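## Task

Push every drive blank that sticks out of the rack front fully home until it stops and latches, but skip any blank with a green sticker and leave it untouched. The rack is free-standing: tipping it more than a little fails the task, it must finish in its original spot, and a blank that stays in only because the robot is holding it does not count.

## Robot and tools

Robot: one arm with six revolute joints and a parallel gripper. Column order is waist, shoulder, elbow, wrist pitch, wrist yaw, wrist roll, then gripper opening. Knocking or placing anything off the table fails the scene.

Scene frame: origin on the table surface under the arm base, +z up, +x forward, +y to the left when facing +x. The base itself may sit slightly tilted. The gripper's fingers extend along its own +x and close along its own y. The reported end_effector_position is the midpoint between the pads, about 3-4 cm behind the fingertips, and it can be off, more so at long reach.

execute_actions takes "actions": a list with zero or one entry, plus optional "pictures" (boolean).
- Empty list: no command, returns the state with camera images.
- Move: {"rows": [[...]], "steps": n}, n from 4 to 15 (default 15), each step 1/30 s. Every row is 7 numbers: six absolute joint target angles in radians (same form as the Joint positions line), then the gripper opening. Rows are not offsets; each row is the commanded pose for one step, and the final row repeats to fill remaining steps. Up to 15 rows.
- Wait: {"steps": n} with no rows, n up to 300, counted from the previous result; no new command is sent.
Images are included only for an empty list or when pictures is true.

Joint ranges (rad): waist -3.054..3.054, shoulder 0.000..3.142, elbow 0.000..2.356, wrist pitch -1.571..1.571, wrist yaw -1.571..1.571, wrist roll -3.142..3.142. True ends may differ by up to 0.010. A target beyond an end by over 0.010 that is also farther out than the last reported angle gets the call refused (nothing is sent). Targets past the real end are clipped, and a "joint sent to its limit" line may appear, possibly referring to an earlier action; its absence does not prove there is room left.

Opening: -1 to 1, +1 fully open (pad gap 0.088 m). Empty fingers touch near -0.80; lower values change nothing. Full close needs roughly 0.5 s. grip_measured reports the actual opening on that same scale; readings may carry a constant offset near 1 mm and read narrower when squeezing something hard. To keep a grip, command about 0.07 below grip_measured. For pushing blanks a closed gripper works as a blunt pusher.

Motion limits: each joint target is held within a lead of the measured angle (0.211 rad for waist/shoulder/elbow, 0.213 wrist pitch, 0.267 wrist yaw, 0.228 wrist roll), and the whole target is scaled back if it would move the hand more than 70 mm in one step. Far moves therefore take several calls. Friction can leave joints short, especially when extended, and tiny changes may not move at all; check Joint positions after each move.

Timing: each result is taken 4 steps before the action finishes; those steps run afterward, before your next action starts. Between calls the arm keeps heading to the last row's target until it nearly stops moving or a step is HELD.

Result lines: the state line gives end_effector_position (m), end_effector_quat_wxyz, and linear/angular velocities (m/s, rad/s). Joint positions and Joint velocities list the six joints (rad, rad/s) then pad gap (m, m/s). "joint command not followed" means the clearance check altered or blocked targets (mount blocks and posts count as part of the arm). HELD marks steps where your row was not (fully) sent. MOTOR HOT warns from 50 °C; at 95 °C an OVER-TEMPERATURE FAULT holds the arm, and if it does not cool in 30-60 s power is cut and the arm goes limp, so avoid long loaded holds or sustained pressing. A torque fault happens if contact torque reaches a joint's load limit (N m: waist 17.2, shoulder 21.3, elbow 21.3, wrist pitch 5.61, wrist yaw 5.59, wrist roll 5.24); the arm then freezes 10 s and the rest of the call is dropped.

zoom_image: {"camera": one of "cam_high", "cam_low", "cam_wrist", "region": [x0, y0, x1, y1]} in pixels of that camera's latest 672x504 image, origin top-left, region at most 504x504. Useful for reading sticker colours and checking whether a blank sits flush.

finished_scene: {"scene": 1 or 2} ends that scene irrevocably, grades it, and reports the next scene's goal. Replying without any tool call ends everything.

Advice: the rack is loose, so push each blank straight in along its slot with modest force, approaching at the height of the blank rather than high on the rack, to avoid tipping or sliding it. Stop pushing once the blank is flush and latched, then back the gripper away so nothing is held in place by the robot. Never touch the blanks carrying the excluded sticker colour. Avoid slams, hard hits and very hard pushes; confirm with images that the rack hasn't moved before ending.

Each tool is called after "Emit:" as name(argument=value, ...) on one line, values as JSON.

## Session

Emit:
execute_actions(actions=[])

Scene clock: 0.00 s of 4500.00 s.
end_effector_position=(+0.3667, +0.0004, +0.1560) grip_measured=+0.823 end_effector_quat_wxyz=(+0.664, +0.277, +0.282, -0.634) end_effector_velocity=(-0.003, +0.001, -0.002) end_effector_angular_velocity=(+0.019, +0.007, -0.012)
Joint positions: [ 0.186  1.839  1.42  -1.167  0.713  1.871  0.079]
Joint velocities: [-0.002 -0.002 -0.002 -0.007 -0.022  0.007  0.   ]
Heat: hottest wrist roll 26 °C (+0.0 °C/min).

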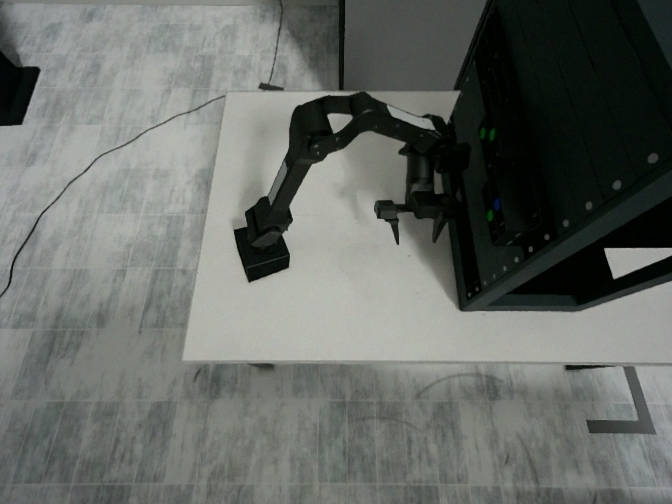

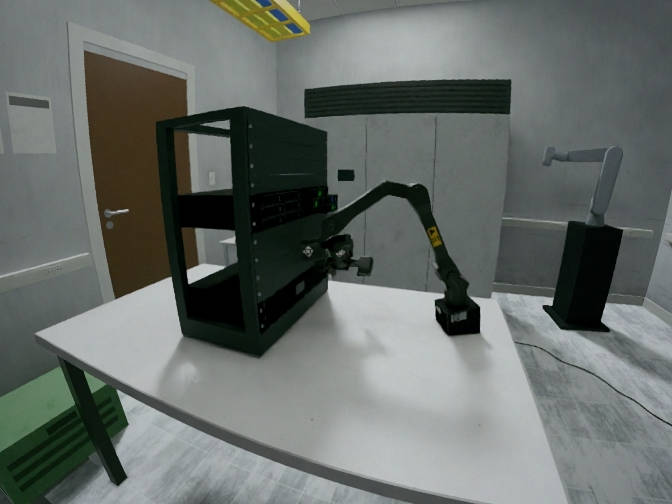

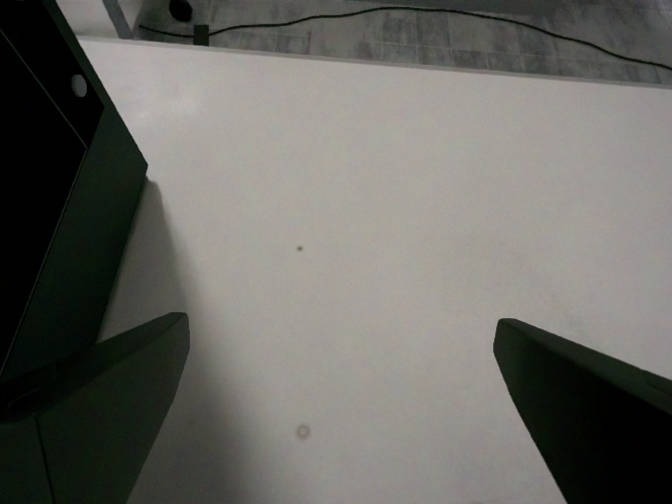

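Emit:
zoom_image(camera="cam_high", region=[420, 80, 580, 320])

Emit:
zoom_image(camera="cam_low", region=[230, 160, 390, 350])

Region (420, 80, 580, 320) of cam_high's 672x504 image, scaled by 2.100, with more detail than that image has.

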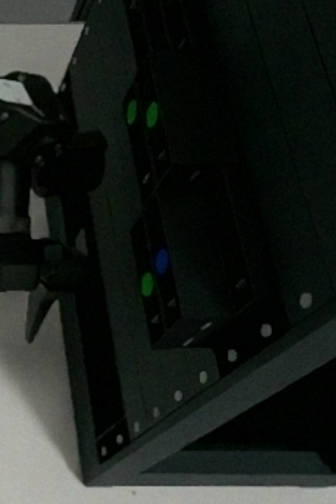

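Region (230, 160, 390, 350) of cam_low's 672x504 image, scaled by 2.653, with more detail than that image has; it fills the left 424 columns of this view, and the rest is white.

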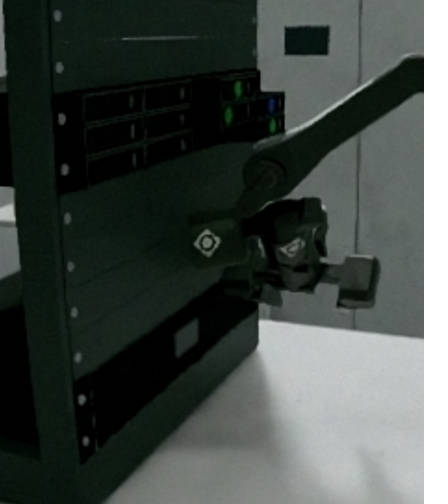

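Emit:
execute_actions(actions=[{"rows":[[0.186,1.7,1.3,-1.167,0.713,1.8,0.8],[0.186,1.5,1.1,-1.167,0.713,1.6,0.8],[0.186,1.3,0.95,-1.167,0.713,1.4,0.8],[0.186,0.5,0.5,-1.167,0.713,0,0.8]]}])

Emit:
execute_actions(actions=[{"steps":30}])

Emit:
execute_actions(actions=[{"rows":[[0,0.5,0.5,0,0,0,-1]]}])

Emit:
execute_actions(actions=[{"steps":40}], pictures=true)

Scene clock: 0.80 s of 4500.00 s.
end_effector_position=(+0.2422, -0.0331, +0.1806) grip_measured=+0.804 end_effector_quat_wxyz=(+0.714, +0.082, +0.447, -0.533) end_effector_velocity=(-0.373, -0.103, -0.013) end_effector_angular_velocity=(-0.040, +1.088, +1.172)
Joint positions: [ 0.187  1.342  0.918 -1.167  0.713  1.316  0.078]
Joint velocities: [-0.002 -1.497 -1.463 -0.007 -0.007 -1.619 -0.001]
Heat: hottest wrist roll 26 °C (+0.0 °C/min).
Steps of this call (steps 1 to 13: nothing new was sent; steps 14 to 24: the first 11 steps of this action). Readings (joint positions):
14: [0.186 1.825 1.405 -1.156 0.713 1.861]
15: [0.187 1.793 1.364 -1.151 0.713 1.811]
17: [0.187 1.702 1.260 -1.170 0.713 1.701]
21: [0.187 1.494 1.064 -1.167 0.713 1.480]
24: the state above

Scene clock: 1.80 s of 4500.00 s.
end_effector_position=(+0.1478, -0.0589, +0.1920) grip_measured=+0.803 end_effector_quat_wxyz=(+0.765, -0.294, +0.542, -0.185) end_effector_velocity=(+0.001, +0.001, -0.000) end_effector_angular_velocity=(-0.027, +0.051, +0.079)
Joint positions: [ 0.187  0.506  0.513 -1.168  0.713  0.018  0.078]
Joint velocities: [-0.002 -0.012 -0.002  0.007 -0.007 -0.11  -0.   ]
Heat: hottest wrist roll 26 °C (+0.0 °C/min).
Kept back: nothing.
Steps of this call (steps 1 to 4: the last 4 steps of your previous action; steps 5 to 30: the robot went on to your last target). Readings (joint positions):
1: [0.187 1.292 0.869 -1.167 0.713 1.262]
2: [0.187 1.242 0.820 -1.167 0.713 1.207]
4: [0.187 1.141 0.722 -1.167 0.713 1.098]
8: [0.187 0.941 0.568 -1.172 0.713 0.879]
30: the state above

Scene clock: 2.17 s of 4500.00 s.
end_effector_position=(+0.2379, +0.0161, +0.2143) grip_measured=-0.432 end_effector_quat_wxyz=(+0.926, -0.057, +0.374, -0.009) end_effector_velocity=(+0.222, +0.135, +0.219) end_effector_angular_velocity=(+0.660, -1.406, +0.569)
Joint positions: [ 0.011  0.503  0.509 -0.609  0.091  0.007  0.018]
Joint velocities: [-0.066 -0.002  0.002  1.487 -0.769 -0.007 -0.175]
Heat: hottest wrist roll 26 °C (+0.0 °C/min).
Steps of this call (steps 1 to 11: the first 11 steps of this action). Readings (joint positions):
1: [0.162 0.504 0.511 -1.136 0.668 0.013]
2: [0.118 0.503 0.509 -1.075 0.597 0.012]
4: [0.060 0.503 0.509 -0.971 0.471 0.011]
8: [0.019 0.503 0.509 -0.765 0.216 0.008]
11: the state above

Scene clock: 3.50 s of 4500.00 s.
end_effector_position=(+0.2957, +0.0388, +0.3295) grip_measured=-0.812 end_effector_quat_wxyz=(+0.995, -0.028, +0.082, +0.038) end_effector_velocity=(-0.001, +0.003, -0.002) end_effector_angular_velocity=(-0.005, +0.008, +0.020)
Joint positions: [ 0.004  0.502  0.509 -0.002  0.006  0.007  0.   ]
Joint velocities: [-0.002 -0.002 -0.002 -0.007 -0.022 -0.007  0.   ]
Heat: hottest wrist roll 26 °C (+0.0 °C/min).
Kept back: nothing.
Steps of this call (steps 1 to 4: the last 4 steps of your previous action; steps 5 to 40: the robot went on to your last target). Readings (joint positions):
1: [0.010 0.503 0.509 -0.557 0.070 0.007]
2: [0.008 0.503 0.509 -0.504 0.054 0.007]
4: [0.006 0.503 0.509 -0.401 0.033 0.007]
8: [0.004 0.503 0.509 -0.192 0.014 0.007]
40: the state above

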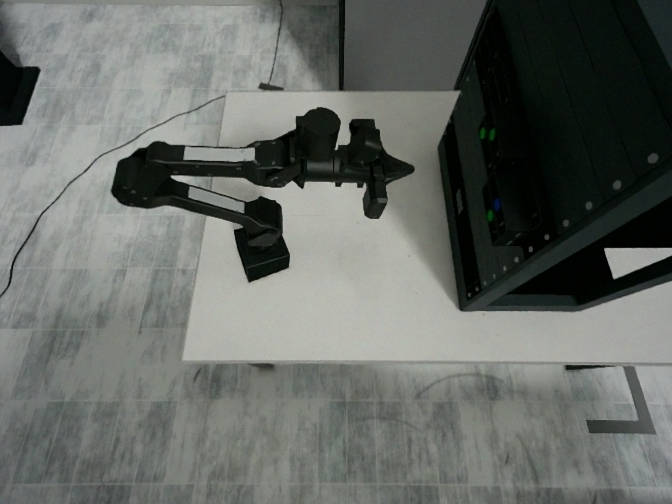

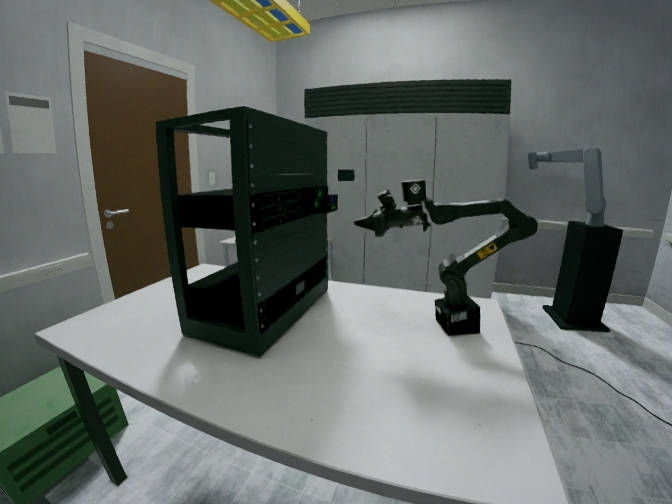

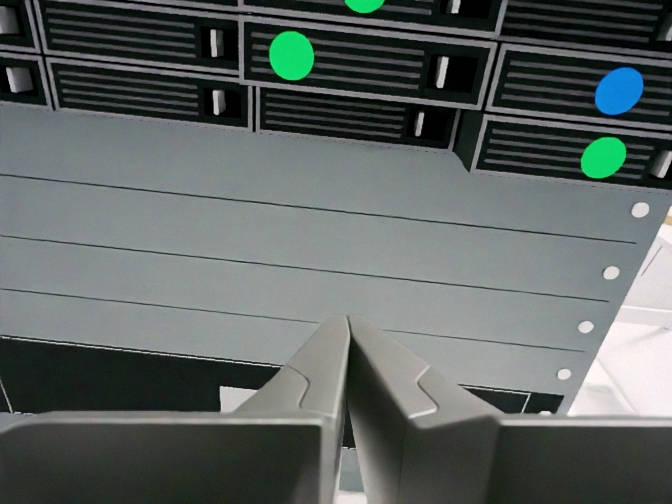

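Emit:
execute_actions(actions=[{"rows":[[-0.25,0.5,0.6,0.2,0,0,-1]]}])

Emit:
execute_actions(actions=[{"steps":10}], pictures=true)

Scene clock: 4.07 s of 4500.00 s.
end_effector_position=(+0.2926, -0.0122, +0.4122) grip_measured=-0.812 end_effector_quat_wxyz=(+0.995, -0.049, -0.057, -0.070) end_effector_velocity=(-0.003, -0.019, +0.003) end_effector_angular_velocity=(-0.012, -0.012, -0.070)
Joint positions: [-0.236  0.499  0.587  0.188 -0.002  0.006  0.   ]
Joint velocities: [-0.095 -0.002 -0.002  0.007 -0.022  0.007  0.   ]
Heat: hottest wrist roll 26 °C (+0.0 °C/min).
Steps of this call (steps 1 to 6: the robot went on to your last target; steps 7 to 17: the first 11 steps of this action). Readings (joint positions):
7: [-0.018 0.502 0.510 0.025 -0.004 0.006]
8: [-0.061 0.504 0.513 0.060 -0.005 0.006]
10: [-0.147 0.504 0.537 0.122 -0.003 0.006]
14: [-0.221 0.499 0.584 0.180 -0.002 0.006]
17: the state above

Scene clock: 4.40 s of 4500.00 s.
end_effector_position=(+0.2920, -0.0143, +0.4146) grip_measured=-0.812 end_effector_quat_wxyz=(+0.994, -0.050, -0.062, -0.075) end_effector_velocity=(-0.000, +0.002, +0.002) end_effector_angular_velocity=(-0.014, -0.014, +0.015)
Joint positions: [-0.246  0.499  0.587  0.198 -0.002  0.006  0.   ]
Joint velocities: [-0.007 -0.002 -0.007  0.022 -0.022 -0.007  0.   ]
Heat: hottest wrist roll 26 °C (+0.0 °C/min).
Kept back: nothing.
Steps of this call (steps 1 to 4: the last 4 steps of your previous action; steps 5 to 10: the robot went on to your last target). Readings (joint positions):
1: [-0.239 0.499 0.587 0.189 -0.002 0.006]
2: [-0.241 0.499 0.587 0.191 -0.002 0.006]
4: [-0.243 0.499 0.587 0.196 -0.002 0.006]
8: [-0.245 0.499 0.587 0.197 -0.002 0.006]
10: the state above

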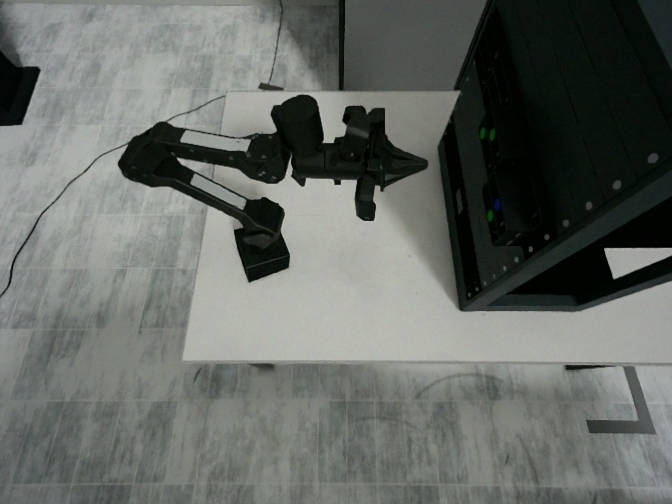

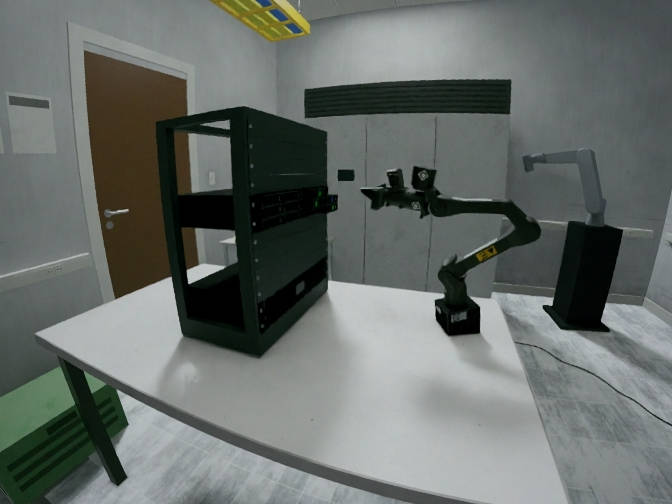

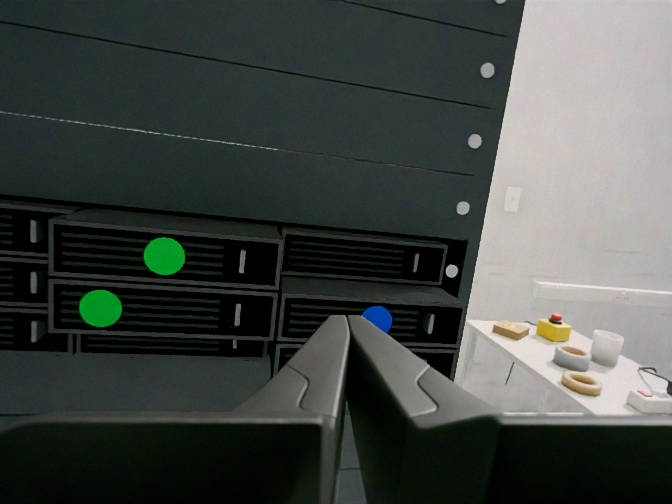

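Emit:
execute_actions(actions=[{"rows":[[-0.3,0.797,0.766,0.096,0,0,-1]]}])

Emit:
execute_actions(actions=[{"steps":10}], pictures=true)

Scene clock: 5.17 s of 4500.00 s.
end_effector_position=(+0.3458, -0.0406, +0.3842) grip_measured=-0.812 end_effector_quat_wxyz=(+0.992, -0.043, +0.053, -0.105) end_effector_velocity=(+0.014, -0.009, +0.016) end_effector_angular_velocity=(-0.026, +0.000, -0.027)
Joint positions: [-0.295  0.783  0.737  0.099 -0.002  0.006  0.   ]
Joint velocities: [-0.022  0.076  0.085 -0.007  0.007 -0.022  0.   ]
Heat: hottest wrist roll 26 °C (+0.0 °C/min).
Steps of this call (steps 1 to 12: the robot went on to your last target; steps 13 to 23: the first 11 steps of this action). Readings (joint positions):
13: [-0.253 0.526 0.611 0.172 -0.002 0.006]
14: [-0.265 0.570 0.648 0.158 -0.002 0.006]
16: [-0.281 0.668 0.712 0.138 -0.002 0.006]
20: [-0.292 0.763 0.733 0.102 -0.002 0.006]
23: the state above

Scene clock: 5.50 s of 4500.00 s.
end_effector_position=(+0.3473, -0.0410, +0.3881) grip_measured=-0.812 end_effector_quat_wxyz=(+0.992, -0.044, +0.050, -0.106) end_effector_velocity=(+0.002, -0.001, -0.004) end_effector_angular_velocity=(-0.003, +0.019, +0.004)
Joint positions: [-0.296  0.79   0.751  0.096 -0.002  0.006  0.   ]
Joint velocities: [-0.002  0.012  0.002 -0.007 -0.007 -0.007  0.   ]
Heat: hottest wrist roll 26 °C (+0.0 °C/min).
Kept back: nothing.
Steps of this call (steps 1 to 4: the last 4 steps of your previous action; steps 5 to 10: the robot went on to your last target). Readings (joint positions):
1: [-0.295 0.784 0.740 0.099 -0.002 0.006]
2: [-0.295 0.785 0.743 0.099 -0.002 0.006]
4: [-0.296 0.786 0.748 0.099 -0.002 0.006]
8: [-0.296 0.788 0.751 0.097 -0.002 0.006]
10: the state above

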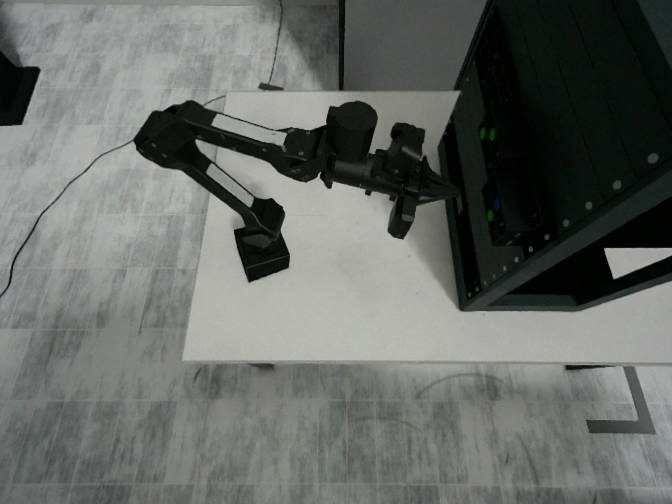

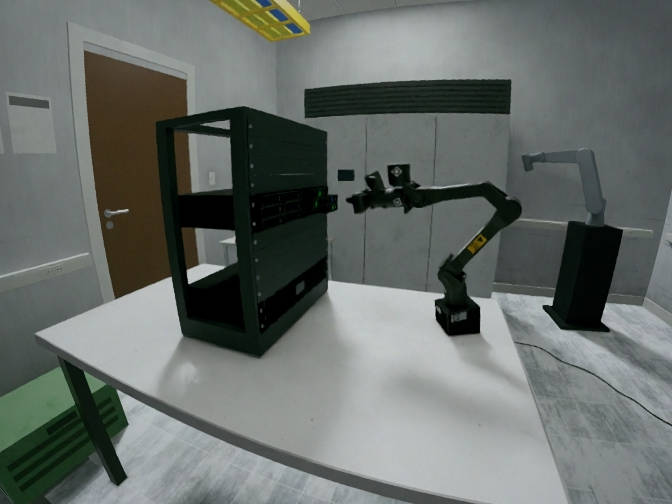

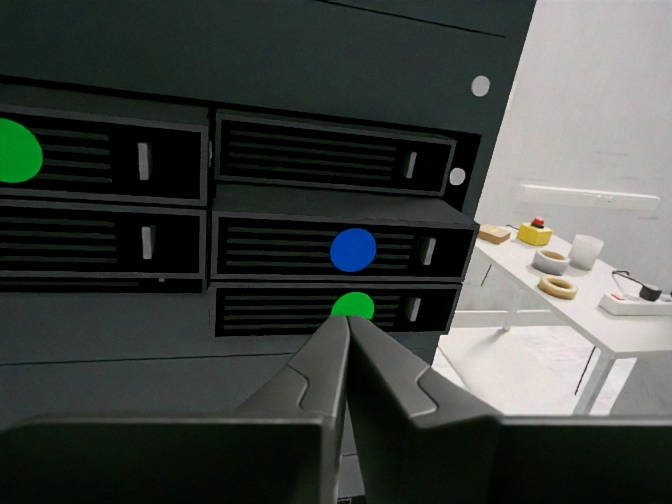

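Emit:
execute_actions(actions=[{"rows":[[-0.3,0.85,0.79,0.13,0,0,-1],[-0.3,0.9,0.81,0.16,0,0,-1],[-0.3,0.953,0.835,0.19,0,0,-1]]}])

Emit:
execute_actions(actions=[{"steps":10}], pictures=true)

Scene clock: 6.10 s of 4500.00 s.
end_effector_position=(+0.3802, -0.0482, +0.3857) grip_measured=-0.812 end_effector_quat_wxyz=(+0.992, -0.044, +0.052, -0.106) end_effector_velocity=(+0.013, -0.000, +0.022) end_effector_angular_velocity=(-0.050, -0.061, +0.016)
Joint positions: [-0.296  0.94   0.812  0.182 -0.002  0.006  0.   ]
Joint velocities: [-0.002  0.046  0.051  0.066 -0.007 -0.037  0.   ]
Heat: hottest wrist roll 26 °C (+0.0 °C/min).
Steps of this call (steps 1 to 7: the robot went on to your last target; steps 8 to 18: the first 11 steps of this action). Readings (joint positions):
8: [-0.296 0.797 0.753 0.100 -0.002 0.006]
9: [-0.296 0.813 0.760 0.114 -0.002 0.006]
11: [-0.296 0.869 0.791 0.150 -0.002 0.006]
15: [-0.296 0.928 0.808 0.173 -0.002 0.006]
18: the state above

Scene clock: 6.43 s of 4500.00 s.
end_effector_position=(+0.3815, -0.0483, +0.3888) grip_measured=-0.812 end_effector_quat_wxyz=(+0.992, -0.044, +0.048, -0.106) end_effector_velocity=(+0.001, -0.001, -0.005) end_effector_angular_velocity=(-0.004, +0.018, -0.006)
Joint positions: [-0.297  0.944  0.819  0.188 -0.002  0.006  0.   ]
Joint velocities: [ 0.002  0.007 -0.002 -0.007  0.007 -0.007  0.   ]
Heat: hottest wrist roll 26 °C (+0.0 °C/min).
Kept back: nothing.
Steps of this call (steps 1 to 4: the last 4 steps of your previous action; steps 5 to 10: the robot went on to your last target). Readings (joint positions):
1: [-0.296 0.941 0.814 0.184 -0.002 0.006]
2: [-0.297 0.941 0.815 0.185 -0.002 0.006]
4: [-0.297 0.942 0.818 0.187 -0.002 0.006]
8: [-0.297 0.943 0.819 0.188 -0.002 0.006]
10: the state above

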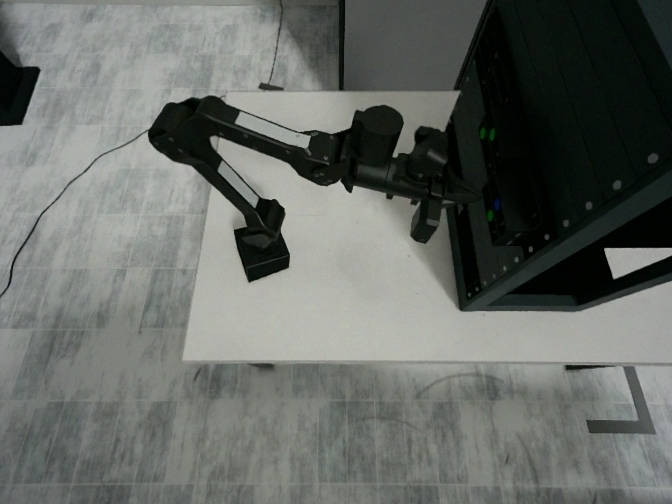

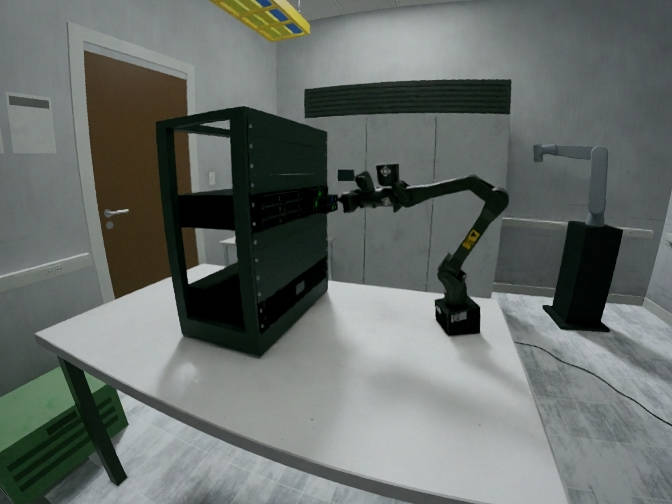

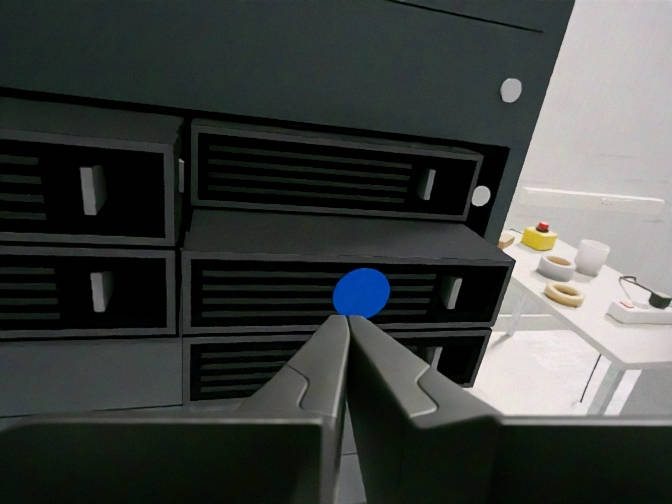

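Emit:
execute_actions(actions=[{"rows":[[-0.3,0.953,0.86,0.17,0,0,-1],[-0.3,0.97,0.88,0.18,0,0,-1],[-0.3,0.99,0.89,0.19,0,0,-1],[-0.3,1.02,0.895,0.2,0,0,-1]]}])

Emit:
execute_actions(actions=[{"steps":10}], pictures=true)

Scene clock: 7.03 s of 4500.00 s.
end_effector_position=(+0.3962, -0.0509, +0.3942) grip_measured=-0.812 end_effector_quat_wxyz=(+0.992, -0.044, +0.048, -0.106) end_effector_velocity=(+0.011, -0.006, -0.016) end_effector_angular_velocity=(-0.015, +0.040, -0.012)
Joint positions: [-0.297  1.007  0.875  0.196 -0.002  0.006  0.   ]
Joint velocities: [-0.002  0.056 -0.002  0.022  0.007 -0.022  0.   ]
Heat: hottest elbow 26 °C (+0.0 °C/min).
Steps of this call (steps 1 to 7: the robot went on to your last target; steps 8 to 18: the first 11 steps of this action). Readings (joint positions):
8: [-0.297 0.945 0.822 0.185 -0.002 0.006]
9: [-0.297 0.948 0.828 0.182 -0.002 0.006]
11: [-0.297 0.966 0.850 0.187 -0.002 0.006]
15: [-0.297 0.998 0.875 0.195 -0.002 0.006]
18: the state above

Scene clock: 7.37 s of 4500.00 s.
end_effector_position=(+0.3970, -0.0509, +0.3956) grip_measured=-0.812 end_effector_quat_wxyz=(+0.992, -0.044, +0.046, -0.106) end_effector_velocity=(+0.001, +0.002, -0.004) end_effector_angular_velocity=(-0.017, +0.018, +0.020)
Joint positions: [-0.297  1.01   0.879  0.198 -0.002  0.006  0.   ]
Joint velocities: [-0.002  0.002 -0.002 -0.007 -0.022 -0.022  0.   ]
Heat: hottest elbow 26 °C (+0.0 °C/min).
Kept back: nothing.
Steps of this call (steps 1 to 4: the last 4 steps of your previous action; steps 5 to 10: the robot went on to your last target). Readings (joint positions):
1: [-0.297 1.009 0.875 0.196 -0.002 0.006]
2: [-0.297 1.010 0.875 0.196 -0.002 0.006]
4: [-0.297 1.010 0.876 0.198 -0.002 0.006]
8: [-0.297 1.010 0.879 0.198 -0.002 0.006]
10: the state above

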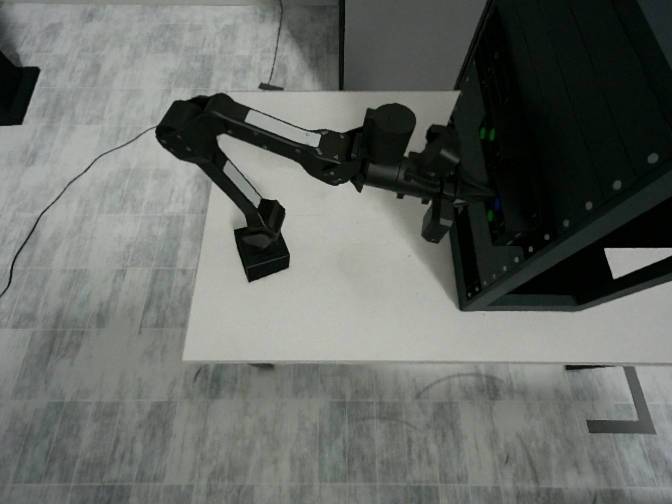

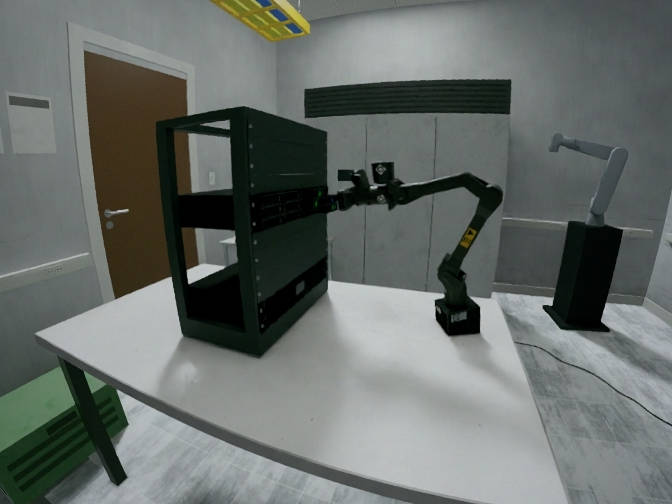

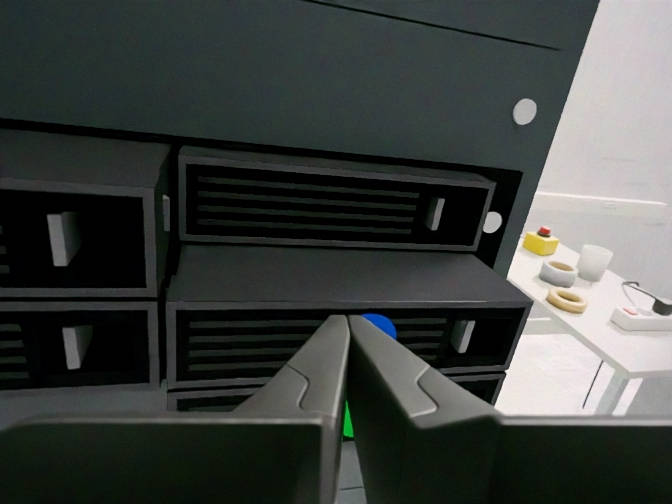

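Emit:
execute_actions(actions=[{"rows":[[-0.3,1.02,0.87,0.2,0,0,-1],[-0.3,1.02,0.87,0.2,0,0,-1],[-0.3,1.02,0.87,0.2,0,0,-1],[-0.3,1.03,0.875,0.21,0,0,-1],[-0.3,1.045,0.88,0.22,0,0,-1],[-0.3,1.06,0.89,0.23,0,0,-1],[-0.3,1.075,0.9,0.24,0,0,-1],[-0.3,1.09,0.91,0.245,0,0,-1],[-0.3,1.1,0.92,0.25,0,0,-1]]}])

Emit:
execute_actions(actions=[{"steps":10}], pictures=true)

Scene clock: 7.87 s of 4500.00 s.
end_effector_position=(+0.4096, -0.0542, +0.3897) grip_measured=-0.812 end_effector_quat_wxyz=(+0.992, -0.044, +0.048, -0.106) end_effector_velocity=(+0.034, -0.007, -0.001) end_effector_angular_velocity=(-0.024, -0.007, +0.008)
Joint positions: [-0.297  1.066  0.892  0.237 -0.002  0.006  0.   ]
Joint velocities: [-0.002  0.144  0.076  0.081 -0.007 -0.022  0.   ]
Heat: hottest elbow 26 °C (+0.0 °C/min).
Steps of this call (steps 1 to 4: the robot went on to your last target; steps 5 to 15: the first 11 steps of this action). Readings (joint positions):
5: [-0.297 1.011 0.879 0.198 -0.002 0.006]
6: [-0.297 1.011 0.879 0.198 -0.002 0.006]
8: [-0.297 1.012 0.879 0.200 -0.002 0.006]
12: [-0.297 1.042 0.882 0.224 -0.002 0.006]
15: the state above

Scene clock: 8.20 s of 4500.00 s.
end_effector_position=(+0.4130, -0.0549, +0.3897) grip_measured=-0.812 end_effector_quat_wxyz=(+0.992, -0.044, +0.047, -0.106) end_effector_velocity=(+0.002, +0.002, -0.003) end_effector_angular_velocity=(-0.017, +0.018, +0.020)
Joint positions: [-0.297  1.081  0.9    0.246 -0.002  0.006  0.   ]
Joint velocities: [-0.002  0.007  0.002 -0.007 -0.022 -0.022  0.   ]
Heat: hottest elbow 26 °C (+0.0 °C/min).
Kept back: nothing.
Steps of this call (steps 1 to 4: the last 4 steps of your previous action; steps 5 to 10: the robot went on to your last target). Readings (joint positions):
1: [-0.297 1.070 0.894 0.239 -0.002 0.006]
2: [-0.297 1.073 0.896 0.241 -0.002 0.006]
4: [-0.297 1.077 0.898 0.243 -0.002 0.006]
8: [-0.297 1.080 0.900 0.245 -0.002 0.006]
10: the state above

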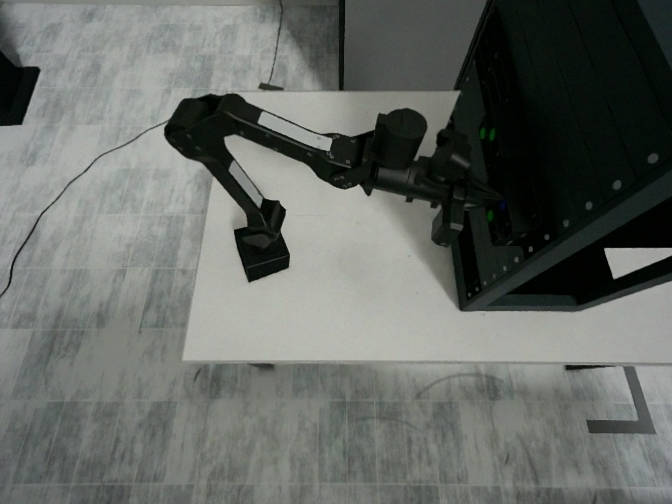

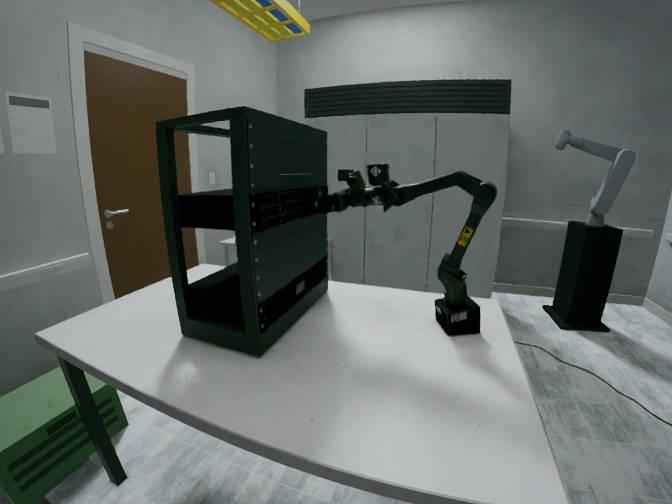

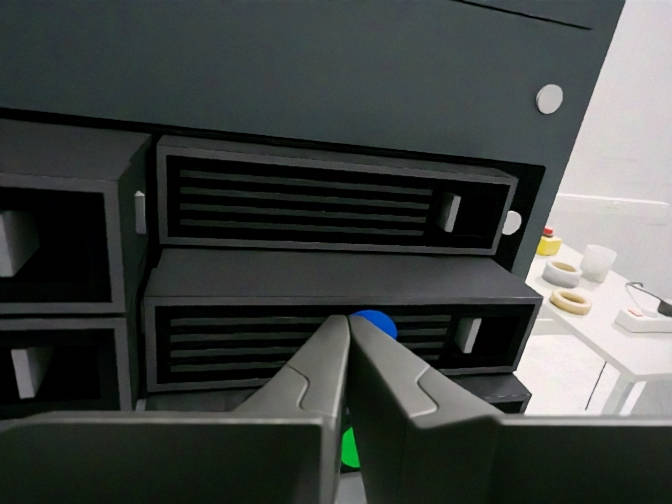

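Pushing. About 2 cm remains.

Emit:
execute_actions(actions=[{"rows":[[-0.3,1.11,0.926,0.255,0,0,-1],[-0.3,1.12,0.932,0.26,0,0,-1],[-0.3,1.13,0.938,0.265,0,0,-1],[-0.3,1.14,0.944,0.27,0,0,-1],[-0.3,1.15,0.95,0.275,0,0,-1],[-0.3,1.16,0.956,0.28,0,0,-1],[-0.3,1.17,0.962,0.284,0,0,-1],[-0.3,1.18,0.969,0.288,0,0,-1]]}])

Emit:
execute_actions(actions=[{"steps":12}], pictures=true)

Scene clock: 8.70 s of 4500.00 s.
end_effector_position=(+0.4298, -0.0584, +0.3903) grip_measured=-0.812 end_effector_quat_wxyz=(+0.993, -0.045, +0.043, -0.105) end_effector_velocity=(+0.024, -0.003, -0.001) end_effector_angular_velocity=(-0.006, +0.001, +0.020)
Joint positions: [-0.297  1.151  0.944  0.28  -0.002  0.006  0.   ]
Joint velocities: [-0.002  0.1    0.066  0.037 -0.022 -0.007  0.   ]
Heat: hottest elbow 26 °C (+0.0 °C/min).
Steps of this call (steps 1 to 4: the robot went on to your last target; steps 5 to 15: the first 11 steps of this action). Readings (joint positions):
5: [-0.297 1.083 0.901 0.246 -0.002 0.006]
6: [-0.297 1.086 0.903 0.248 -0.002 0.006]
8: [-0.297 1.099 0.910 0.256 -0.002 0.006]
12: [-0.297 1.133 0.932 0.272 -0.002 0.006]
15: the state above

Scene clock: 9.10 s of 4500.00 s.
end_effector_position=(+0.4315, -0.0588, +0.3902) grip_measured=-0.812 end_effector_quat_wxyz=(+0.993, -0.045, +0.043, -0.105) end_effector_velocity=(-0.001, -0.002, -0.002) end_effector_angular_velocity=(-0.021, +0.011, -0.009)
Joint positions: [-0.297  1.158  0.948  0.284 -0.002  0.006  0.   ]
Joint velocities: [-0.002 -0.002 -0.002 -0.007  0.007 -0.022  0.   ]
Heat: hottest elbow 26 °C (+0.0 °C/min).
Kept back: nothing.
Steps of this call (steps 1 to 4: the last 4 steps of your previous action; steps 5 to 12: the robot went on to your last target). Readings (joint positions):
1: [-0.297 1.153 0.945 0.281 -0.002 0.006]
2: [-0.297 1.155 0.946 0.281 -0.002 0.006]
4: [-0.297 1.157 0.947 0.283 -0.002 0.006]
8: [-0.297 1.158 0.948 0.283 -0.002 0.006]
12: the state above

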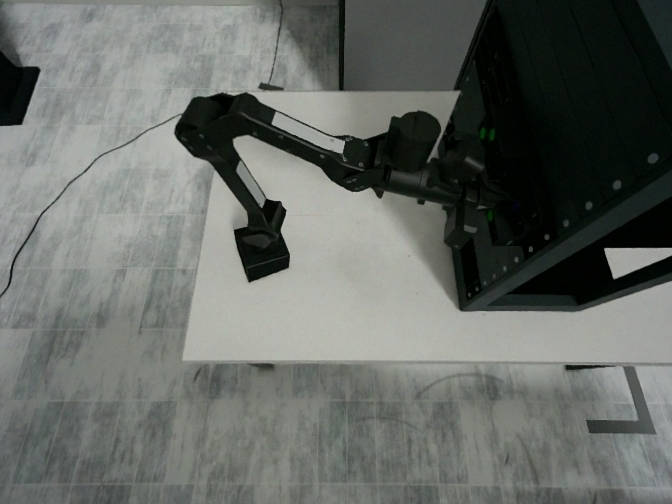

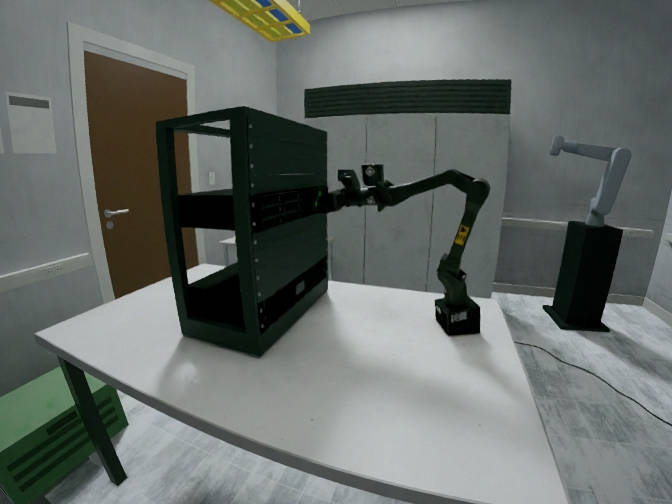

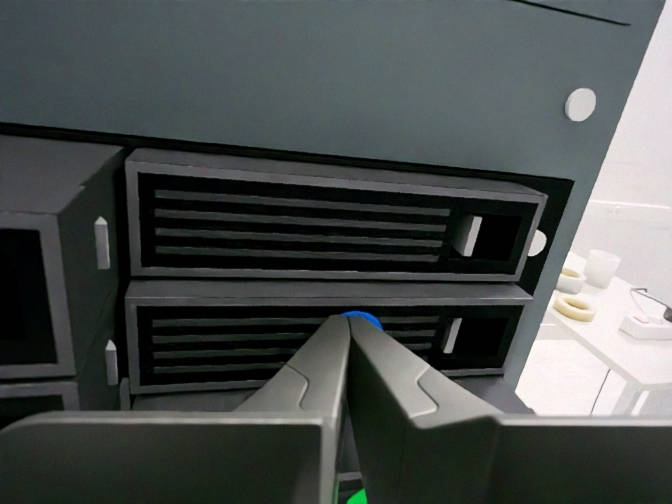

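Emit:
execute_actions(actions=[{"rows":[[-0.3,1.19,0.975,0.292,0,0,-1],[-0.3,1.2,0.981,0.296,0,0,-1],[-0.3,1.21,0.987,0.3,0,0,-1],[-0.3,1.22,0.99,0.304,0,0,-1]]}])

Emit:
execute_actions(actions=[{"steps":12}], pictures=true)

Scene clock: 9.57 s of 4500.00 s.
end_effector_position=(+0.4396, -0.0602, +0.3898) grip_measured=-0.812 end_effector_quat_wxyz=(+0.993, -0.045, +0.041, -0.105) end_effector_velocity=(-0.002, -0.004, -0.004) end_effector_angular_velocity=(-0.007, +0.012, -0.015)
Joint positions: [-0.296  1.192  0.969  0.299 -0.003  0.006  0.   ]
Joint velocities: [-0.007 -0.002 -0.007 -0.007  0.007 -0.007  0.   ]
Heat: hottest elbow 27 °C (+6.3 °C/min).
Steps of this call (steps 1 to 3: the robot went on to your last target; steps 4 to 14: the first 11 steps of this action). Readings (joint positions):
4: [-0.297 1.160 0.949 0.284 -0.002 0.006]
5: [-0.297 1.163 0.951 0.285 -0.002 0.006]
7: [-0.296 1.176 0.959 0.292 -0.003 0.006]
11: [-0.296 1.191 0.968 0.299 -0.003 0.006]
14: the state above

Scene clock: 9.97 s of 4500.00 s.
end_effector_position=(+0.4397, -0.0602, +0.3897) grip_measured=-0.812 end_effector_quat_wxyz=(+0.993, -0.045, +0.041, -0.105) end_effector_velocity=(-0.001, -0.000, -0.005) end_effector_angular_velocity=(-0.002, +0.023, +0.003)
Joint positions: [-0.296  1.192  0.969  0.299 -0.003  0.006  0.   ]
Joint velocities: [-0.002 -0.002 -0.002 -0.022 -0.007 -0.007  0.   ]
Heat: hottest elbow 27 °C (+6.0 °C/min).
Kept back: nothing.
Steps of this call (steps 1 to 4: the last 4 steps of your previous action; steps 5 to 12: the robot went on to your last target). Readings (joint positions):
1: [-0.296 1.192 0.969 0.299 -0.003 0.006]
2: [-0.296 1.192 0.969 0.299 -0.003 0.006]
4: [-0.296 1.192 0.969 0.299 -0.003 0.006]
8: [-0.296 1.192 0.969 0.299 -0.003 0.006]
12: the state above

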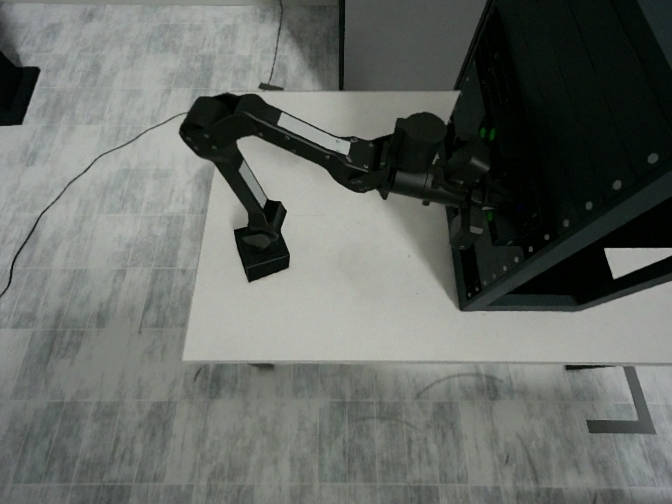

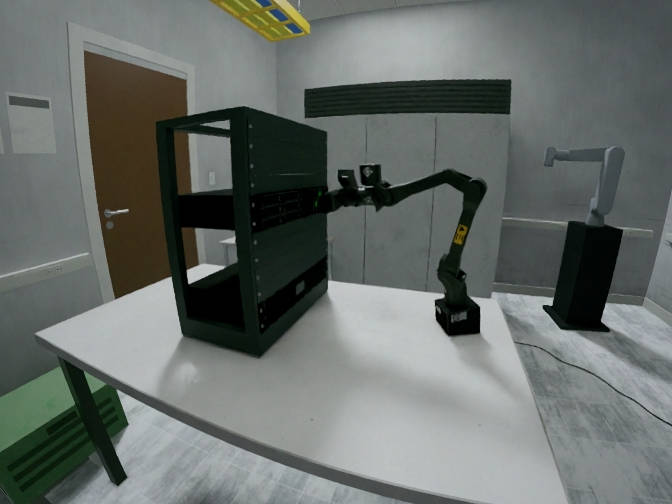

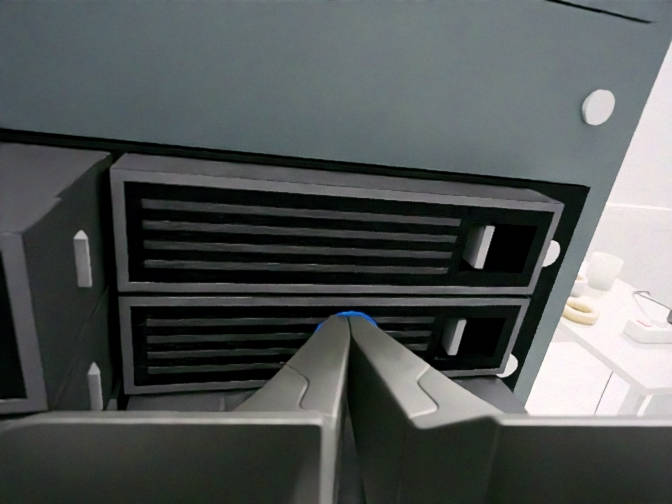

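Looks nearly flush; a little more force to confirm the latch, then retreat.

Emit:
execute_actions(actions=[{"rows":[[-0.3,1.23,0.995,0.305,0,0,-1],[-0.3,1.24,1.0,0.306,0,0,-1]],"steps":12}])

Emit:
execute_actions(actions=[{"rows":[[-0.3,1.16,0.96,0.28,0,0,-1],[-0.3,1.12,0.94,0.26,0,0,-1],[-0.3,1.08,0.92,0.24,0,0,-1],[-0.3,1.04,0.9,0.22,0,0,-1],[-0.3,1.0,0.88,0.2,0,0,-1],[-0.3,0.95,0.86,0.18,0,0,-1],[-0.3,0.9,0.83,0.15,0,0,-1],[-0.3,0.85,0.8,0.13,0,0,-1],[-0.3,0.8,0.77,0.1,0,0,-1],[-0.3,0.75,0.74,0.1,0,0,-1],[-0.2,0.7,0.72,0.1,0,0,-1],[0,0.65,0.7,0.1,0,0,-1],[0.1,0.6,0.66,0.1,0,0,-1]]}])

Emit:
execute_actions(actions=[{"steps":18}], pictures=true)

Scene clock: 10.40 s of 4500.00 s.
end_effector_position=(+0.4409, -0.0606, +0.3884) grip_measured=-0.812 end_effector_quat_wxyz=(+0.993, -0.045, +0.043, -0.105) end_effector_velocity=(+0.001, +0.002, -0.004) end_effector_angular_velocity=(-0.003, +0.015, +0.019)
Joint positions: [-0.296  1.198  0.971  0.299 -0.003  0.006  0.   ]
Joint velocities: [-0.002  0.002 -0.002 -0.007 -0.022 -0.007  0.   ]
Heat: hottest elbow 27 °C (+5.8 °C/min).
Steps of this call (steps 1 to 5: the robot went on to your last target; steps 6 to 13: the first 8 steps of this action). Readings (joint positions):
6: [-0.296 1.194 0.969 0.299 -0.003 0.006]
7: [-0.296 1.195 0.970 0.299 -0.003 0.006]
9: [-0.296 1.197 0.970 0.299 -0.003 0.006]
13: the state above

Scene clock: 10.90 s of 4500.00 s.
end_effector_position=(+0.3623, -0.0399, +0.4054) grip_measured=-0.812 end_effector_quat_wxyz=(+0.993, -0.045, +0.030, -0.102) end_effector_velocity=(-0.299, +0.236, +0.047) end_effector_angular_velocity=(+0.019, -0.350, +0.549)
Joint positions: [-0.287  0.853  0.811  0.14   0.002  0.006  0.   ]
Joint velocities: [ 0.554 -1.507 -0.74  -0.374  0.037  0.007  0.   ]
Heat: hottest elbow 27 °C (+5.5 °C/min).
Steps of this call (steps 1 to 4: the last 4 steps of your previous action; steps 5 to 15: the first 11 steps of this action). Readings (joint positions):
5: [-0.296 1.191 0.971 0.296 -0.003 0.006]
6: [-0.296 1.183 0.971 0.289 -0.003 0.006]
8: [-0.296 1.153 0.957 0.264 -0.003 0.006]
12: [-0.296 1.004 0.883 0.192 -0.003 0.006]
15: the state above

Scene clock: 11.50 s of 4500.00 s.
end_effector_position=(+0.3122, +0.0685, +0.3997) grip_measured=-0.811 end_effector_quat_wxyz=(+0.996, -0.017, +0.003, +0.088) end_effector_velocity=(-0.005, +0.005, +0.002) end_effector_angular_velocity=(-0.003, -0.007, +0.024)
Joint positions: [0.094 0.608 0.675 0.101 0.    0.006 0.   ]
Joint velocities: [ 0.017 -0.017 -0.002 -0.007 -0.007 -0.007  0.   ]
Heat: hottest elbow 27 °C (+5.2 °C/min).
Kept back: nothing.
Steps of this call (steps 1 to 4: the last 4 steps of your previous action; steps 5 to 18: the robot went on to your last target). Readings (joint positions):
1: [-0.251 0.803 0.787 0.130 0.006 0.006]
2: [-0.197 0.754 0.761 0.124 0.006 0.006]
4: [-0.089 0.677 0.721 0.113 0.004 0.006]
8: [0.048 0.623 0.690 0.105 0.000 0.006]
18: the state above

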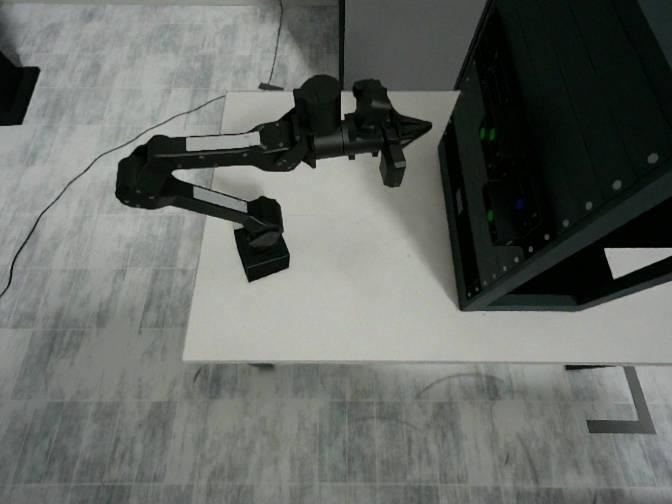

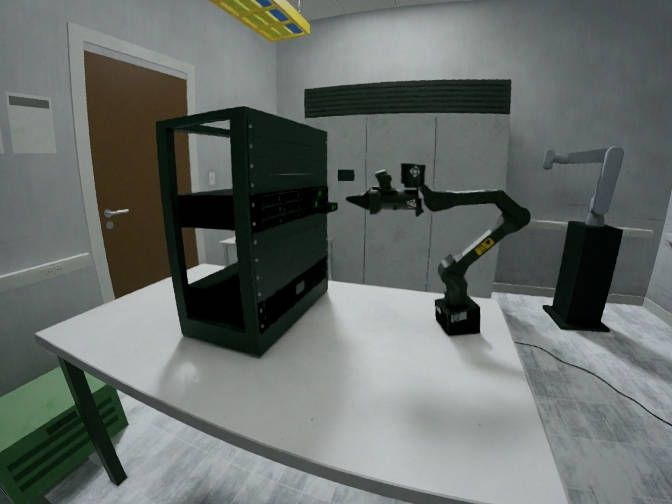

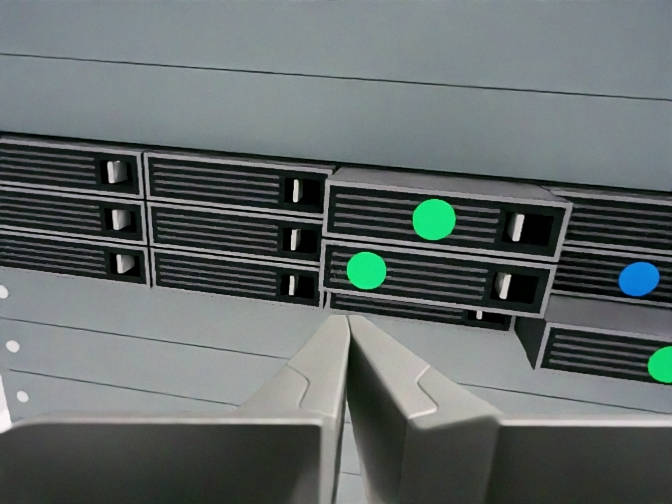

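Emit:
finished_scene(scene=1)

The scene is finished: the task was done.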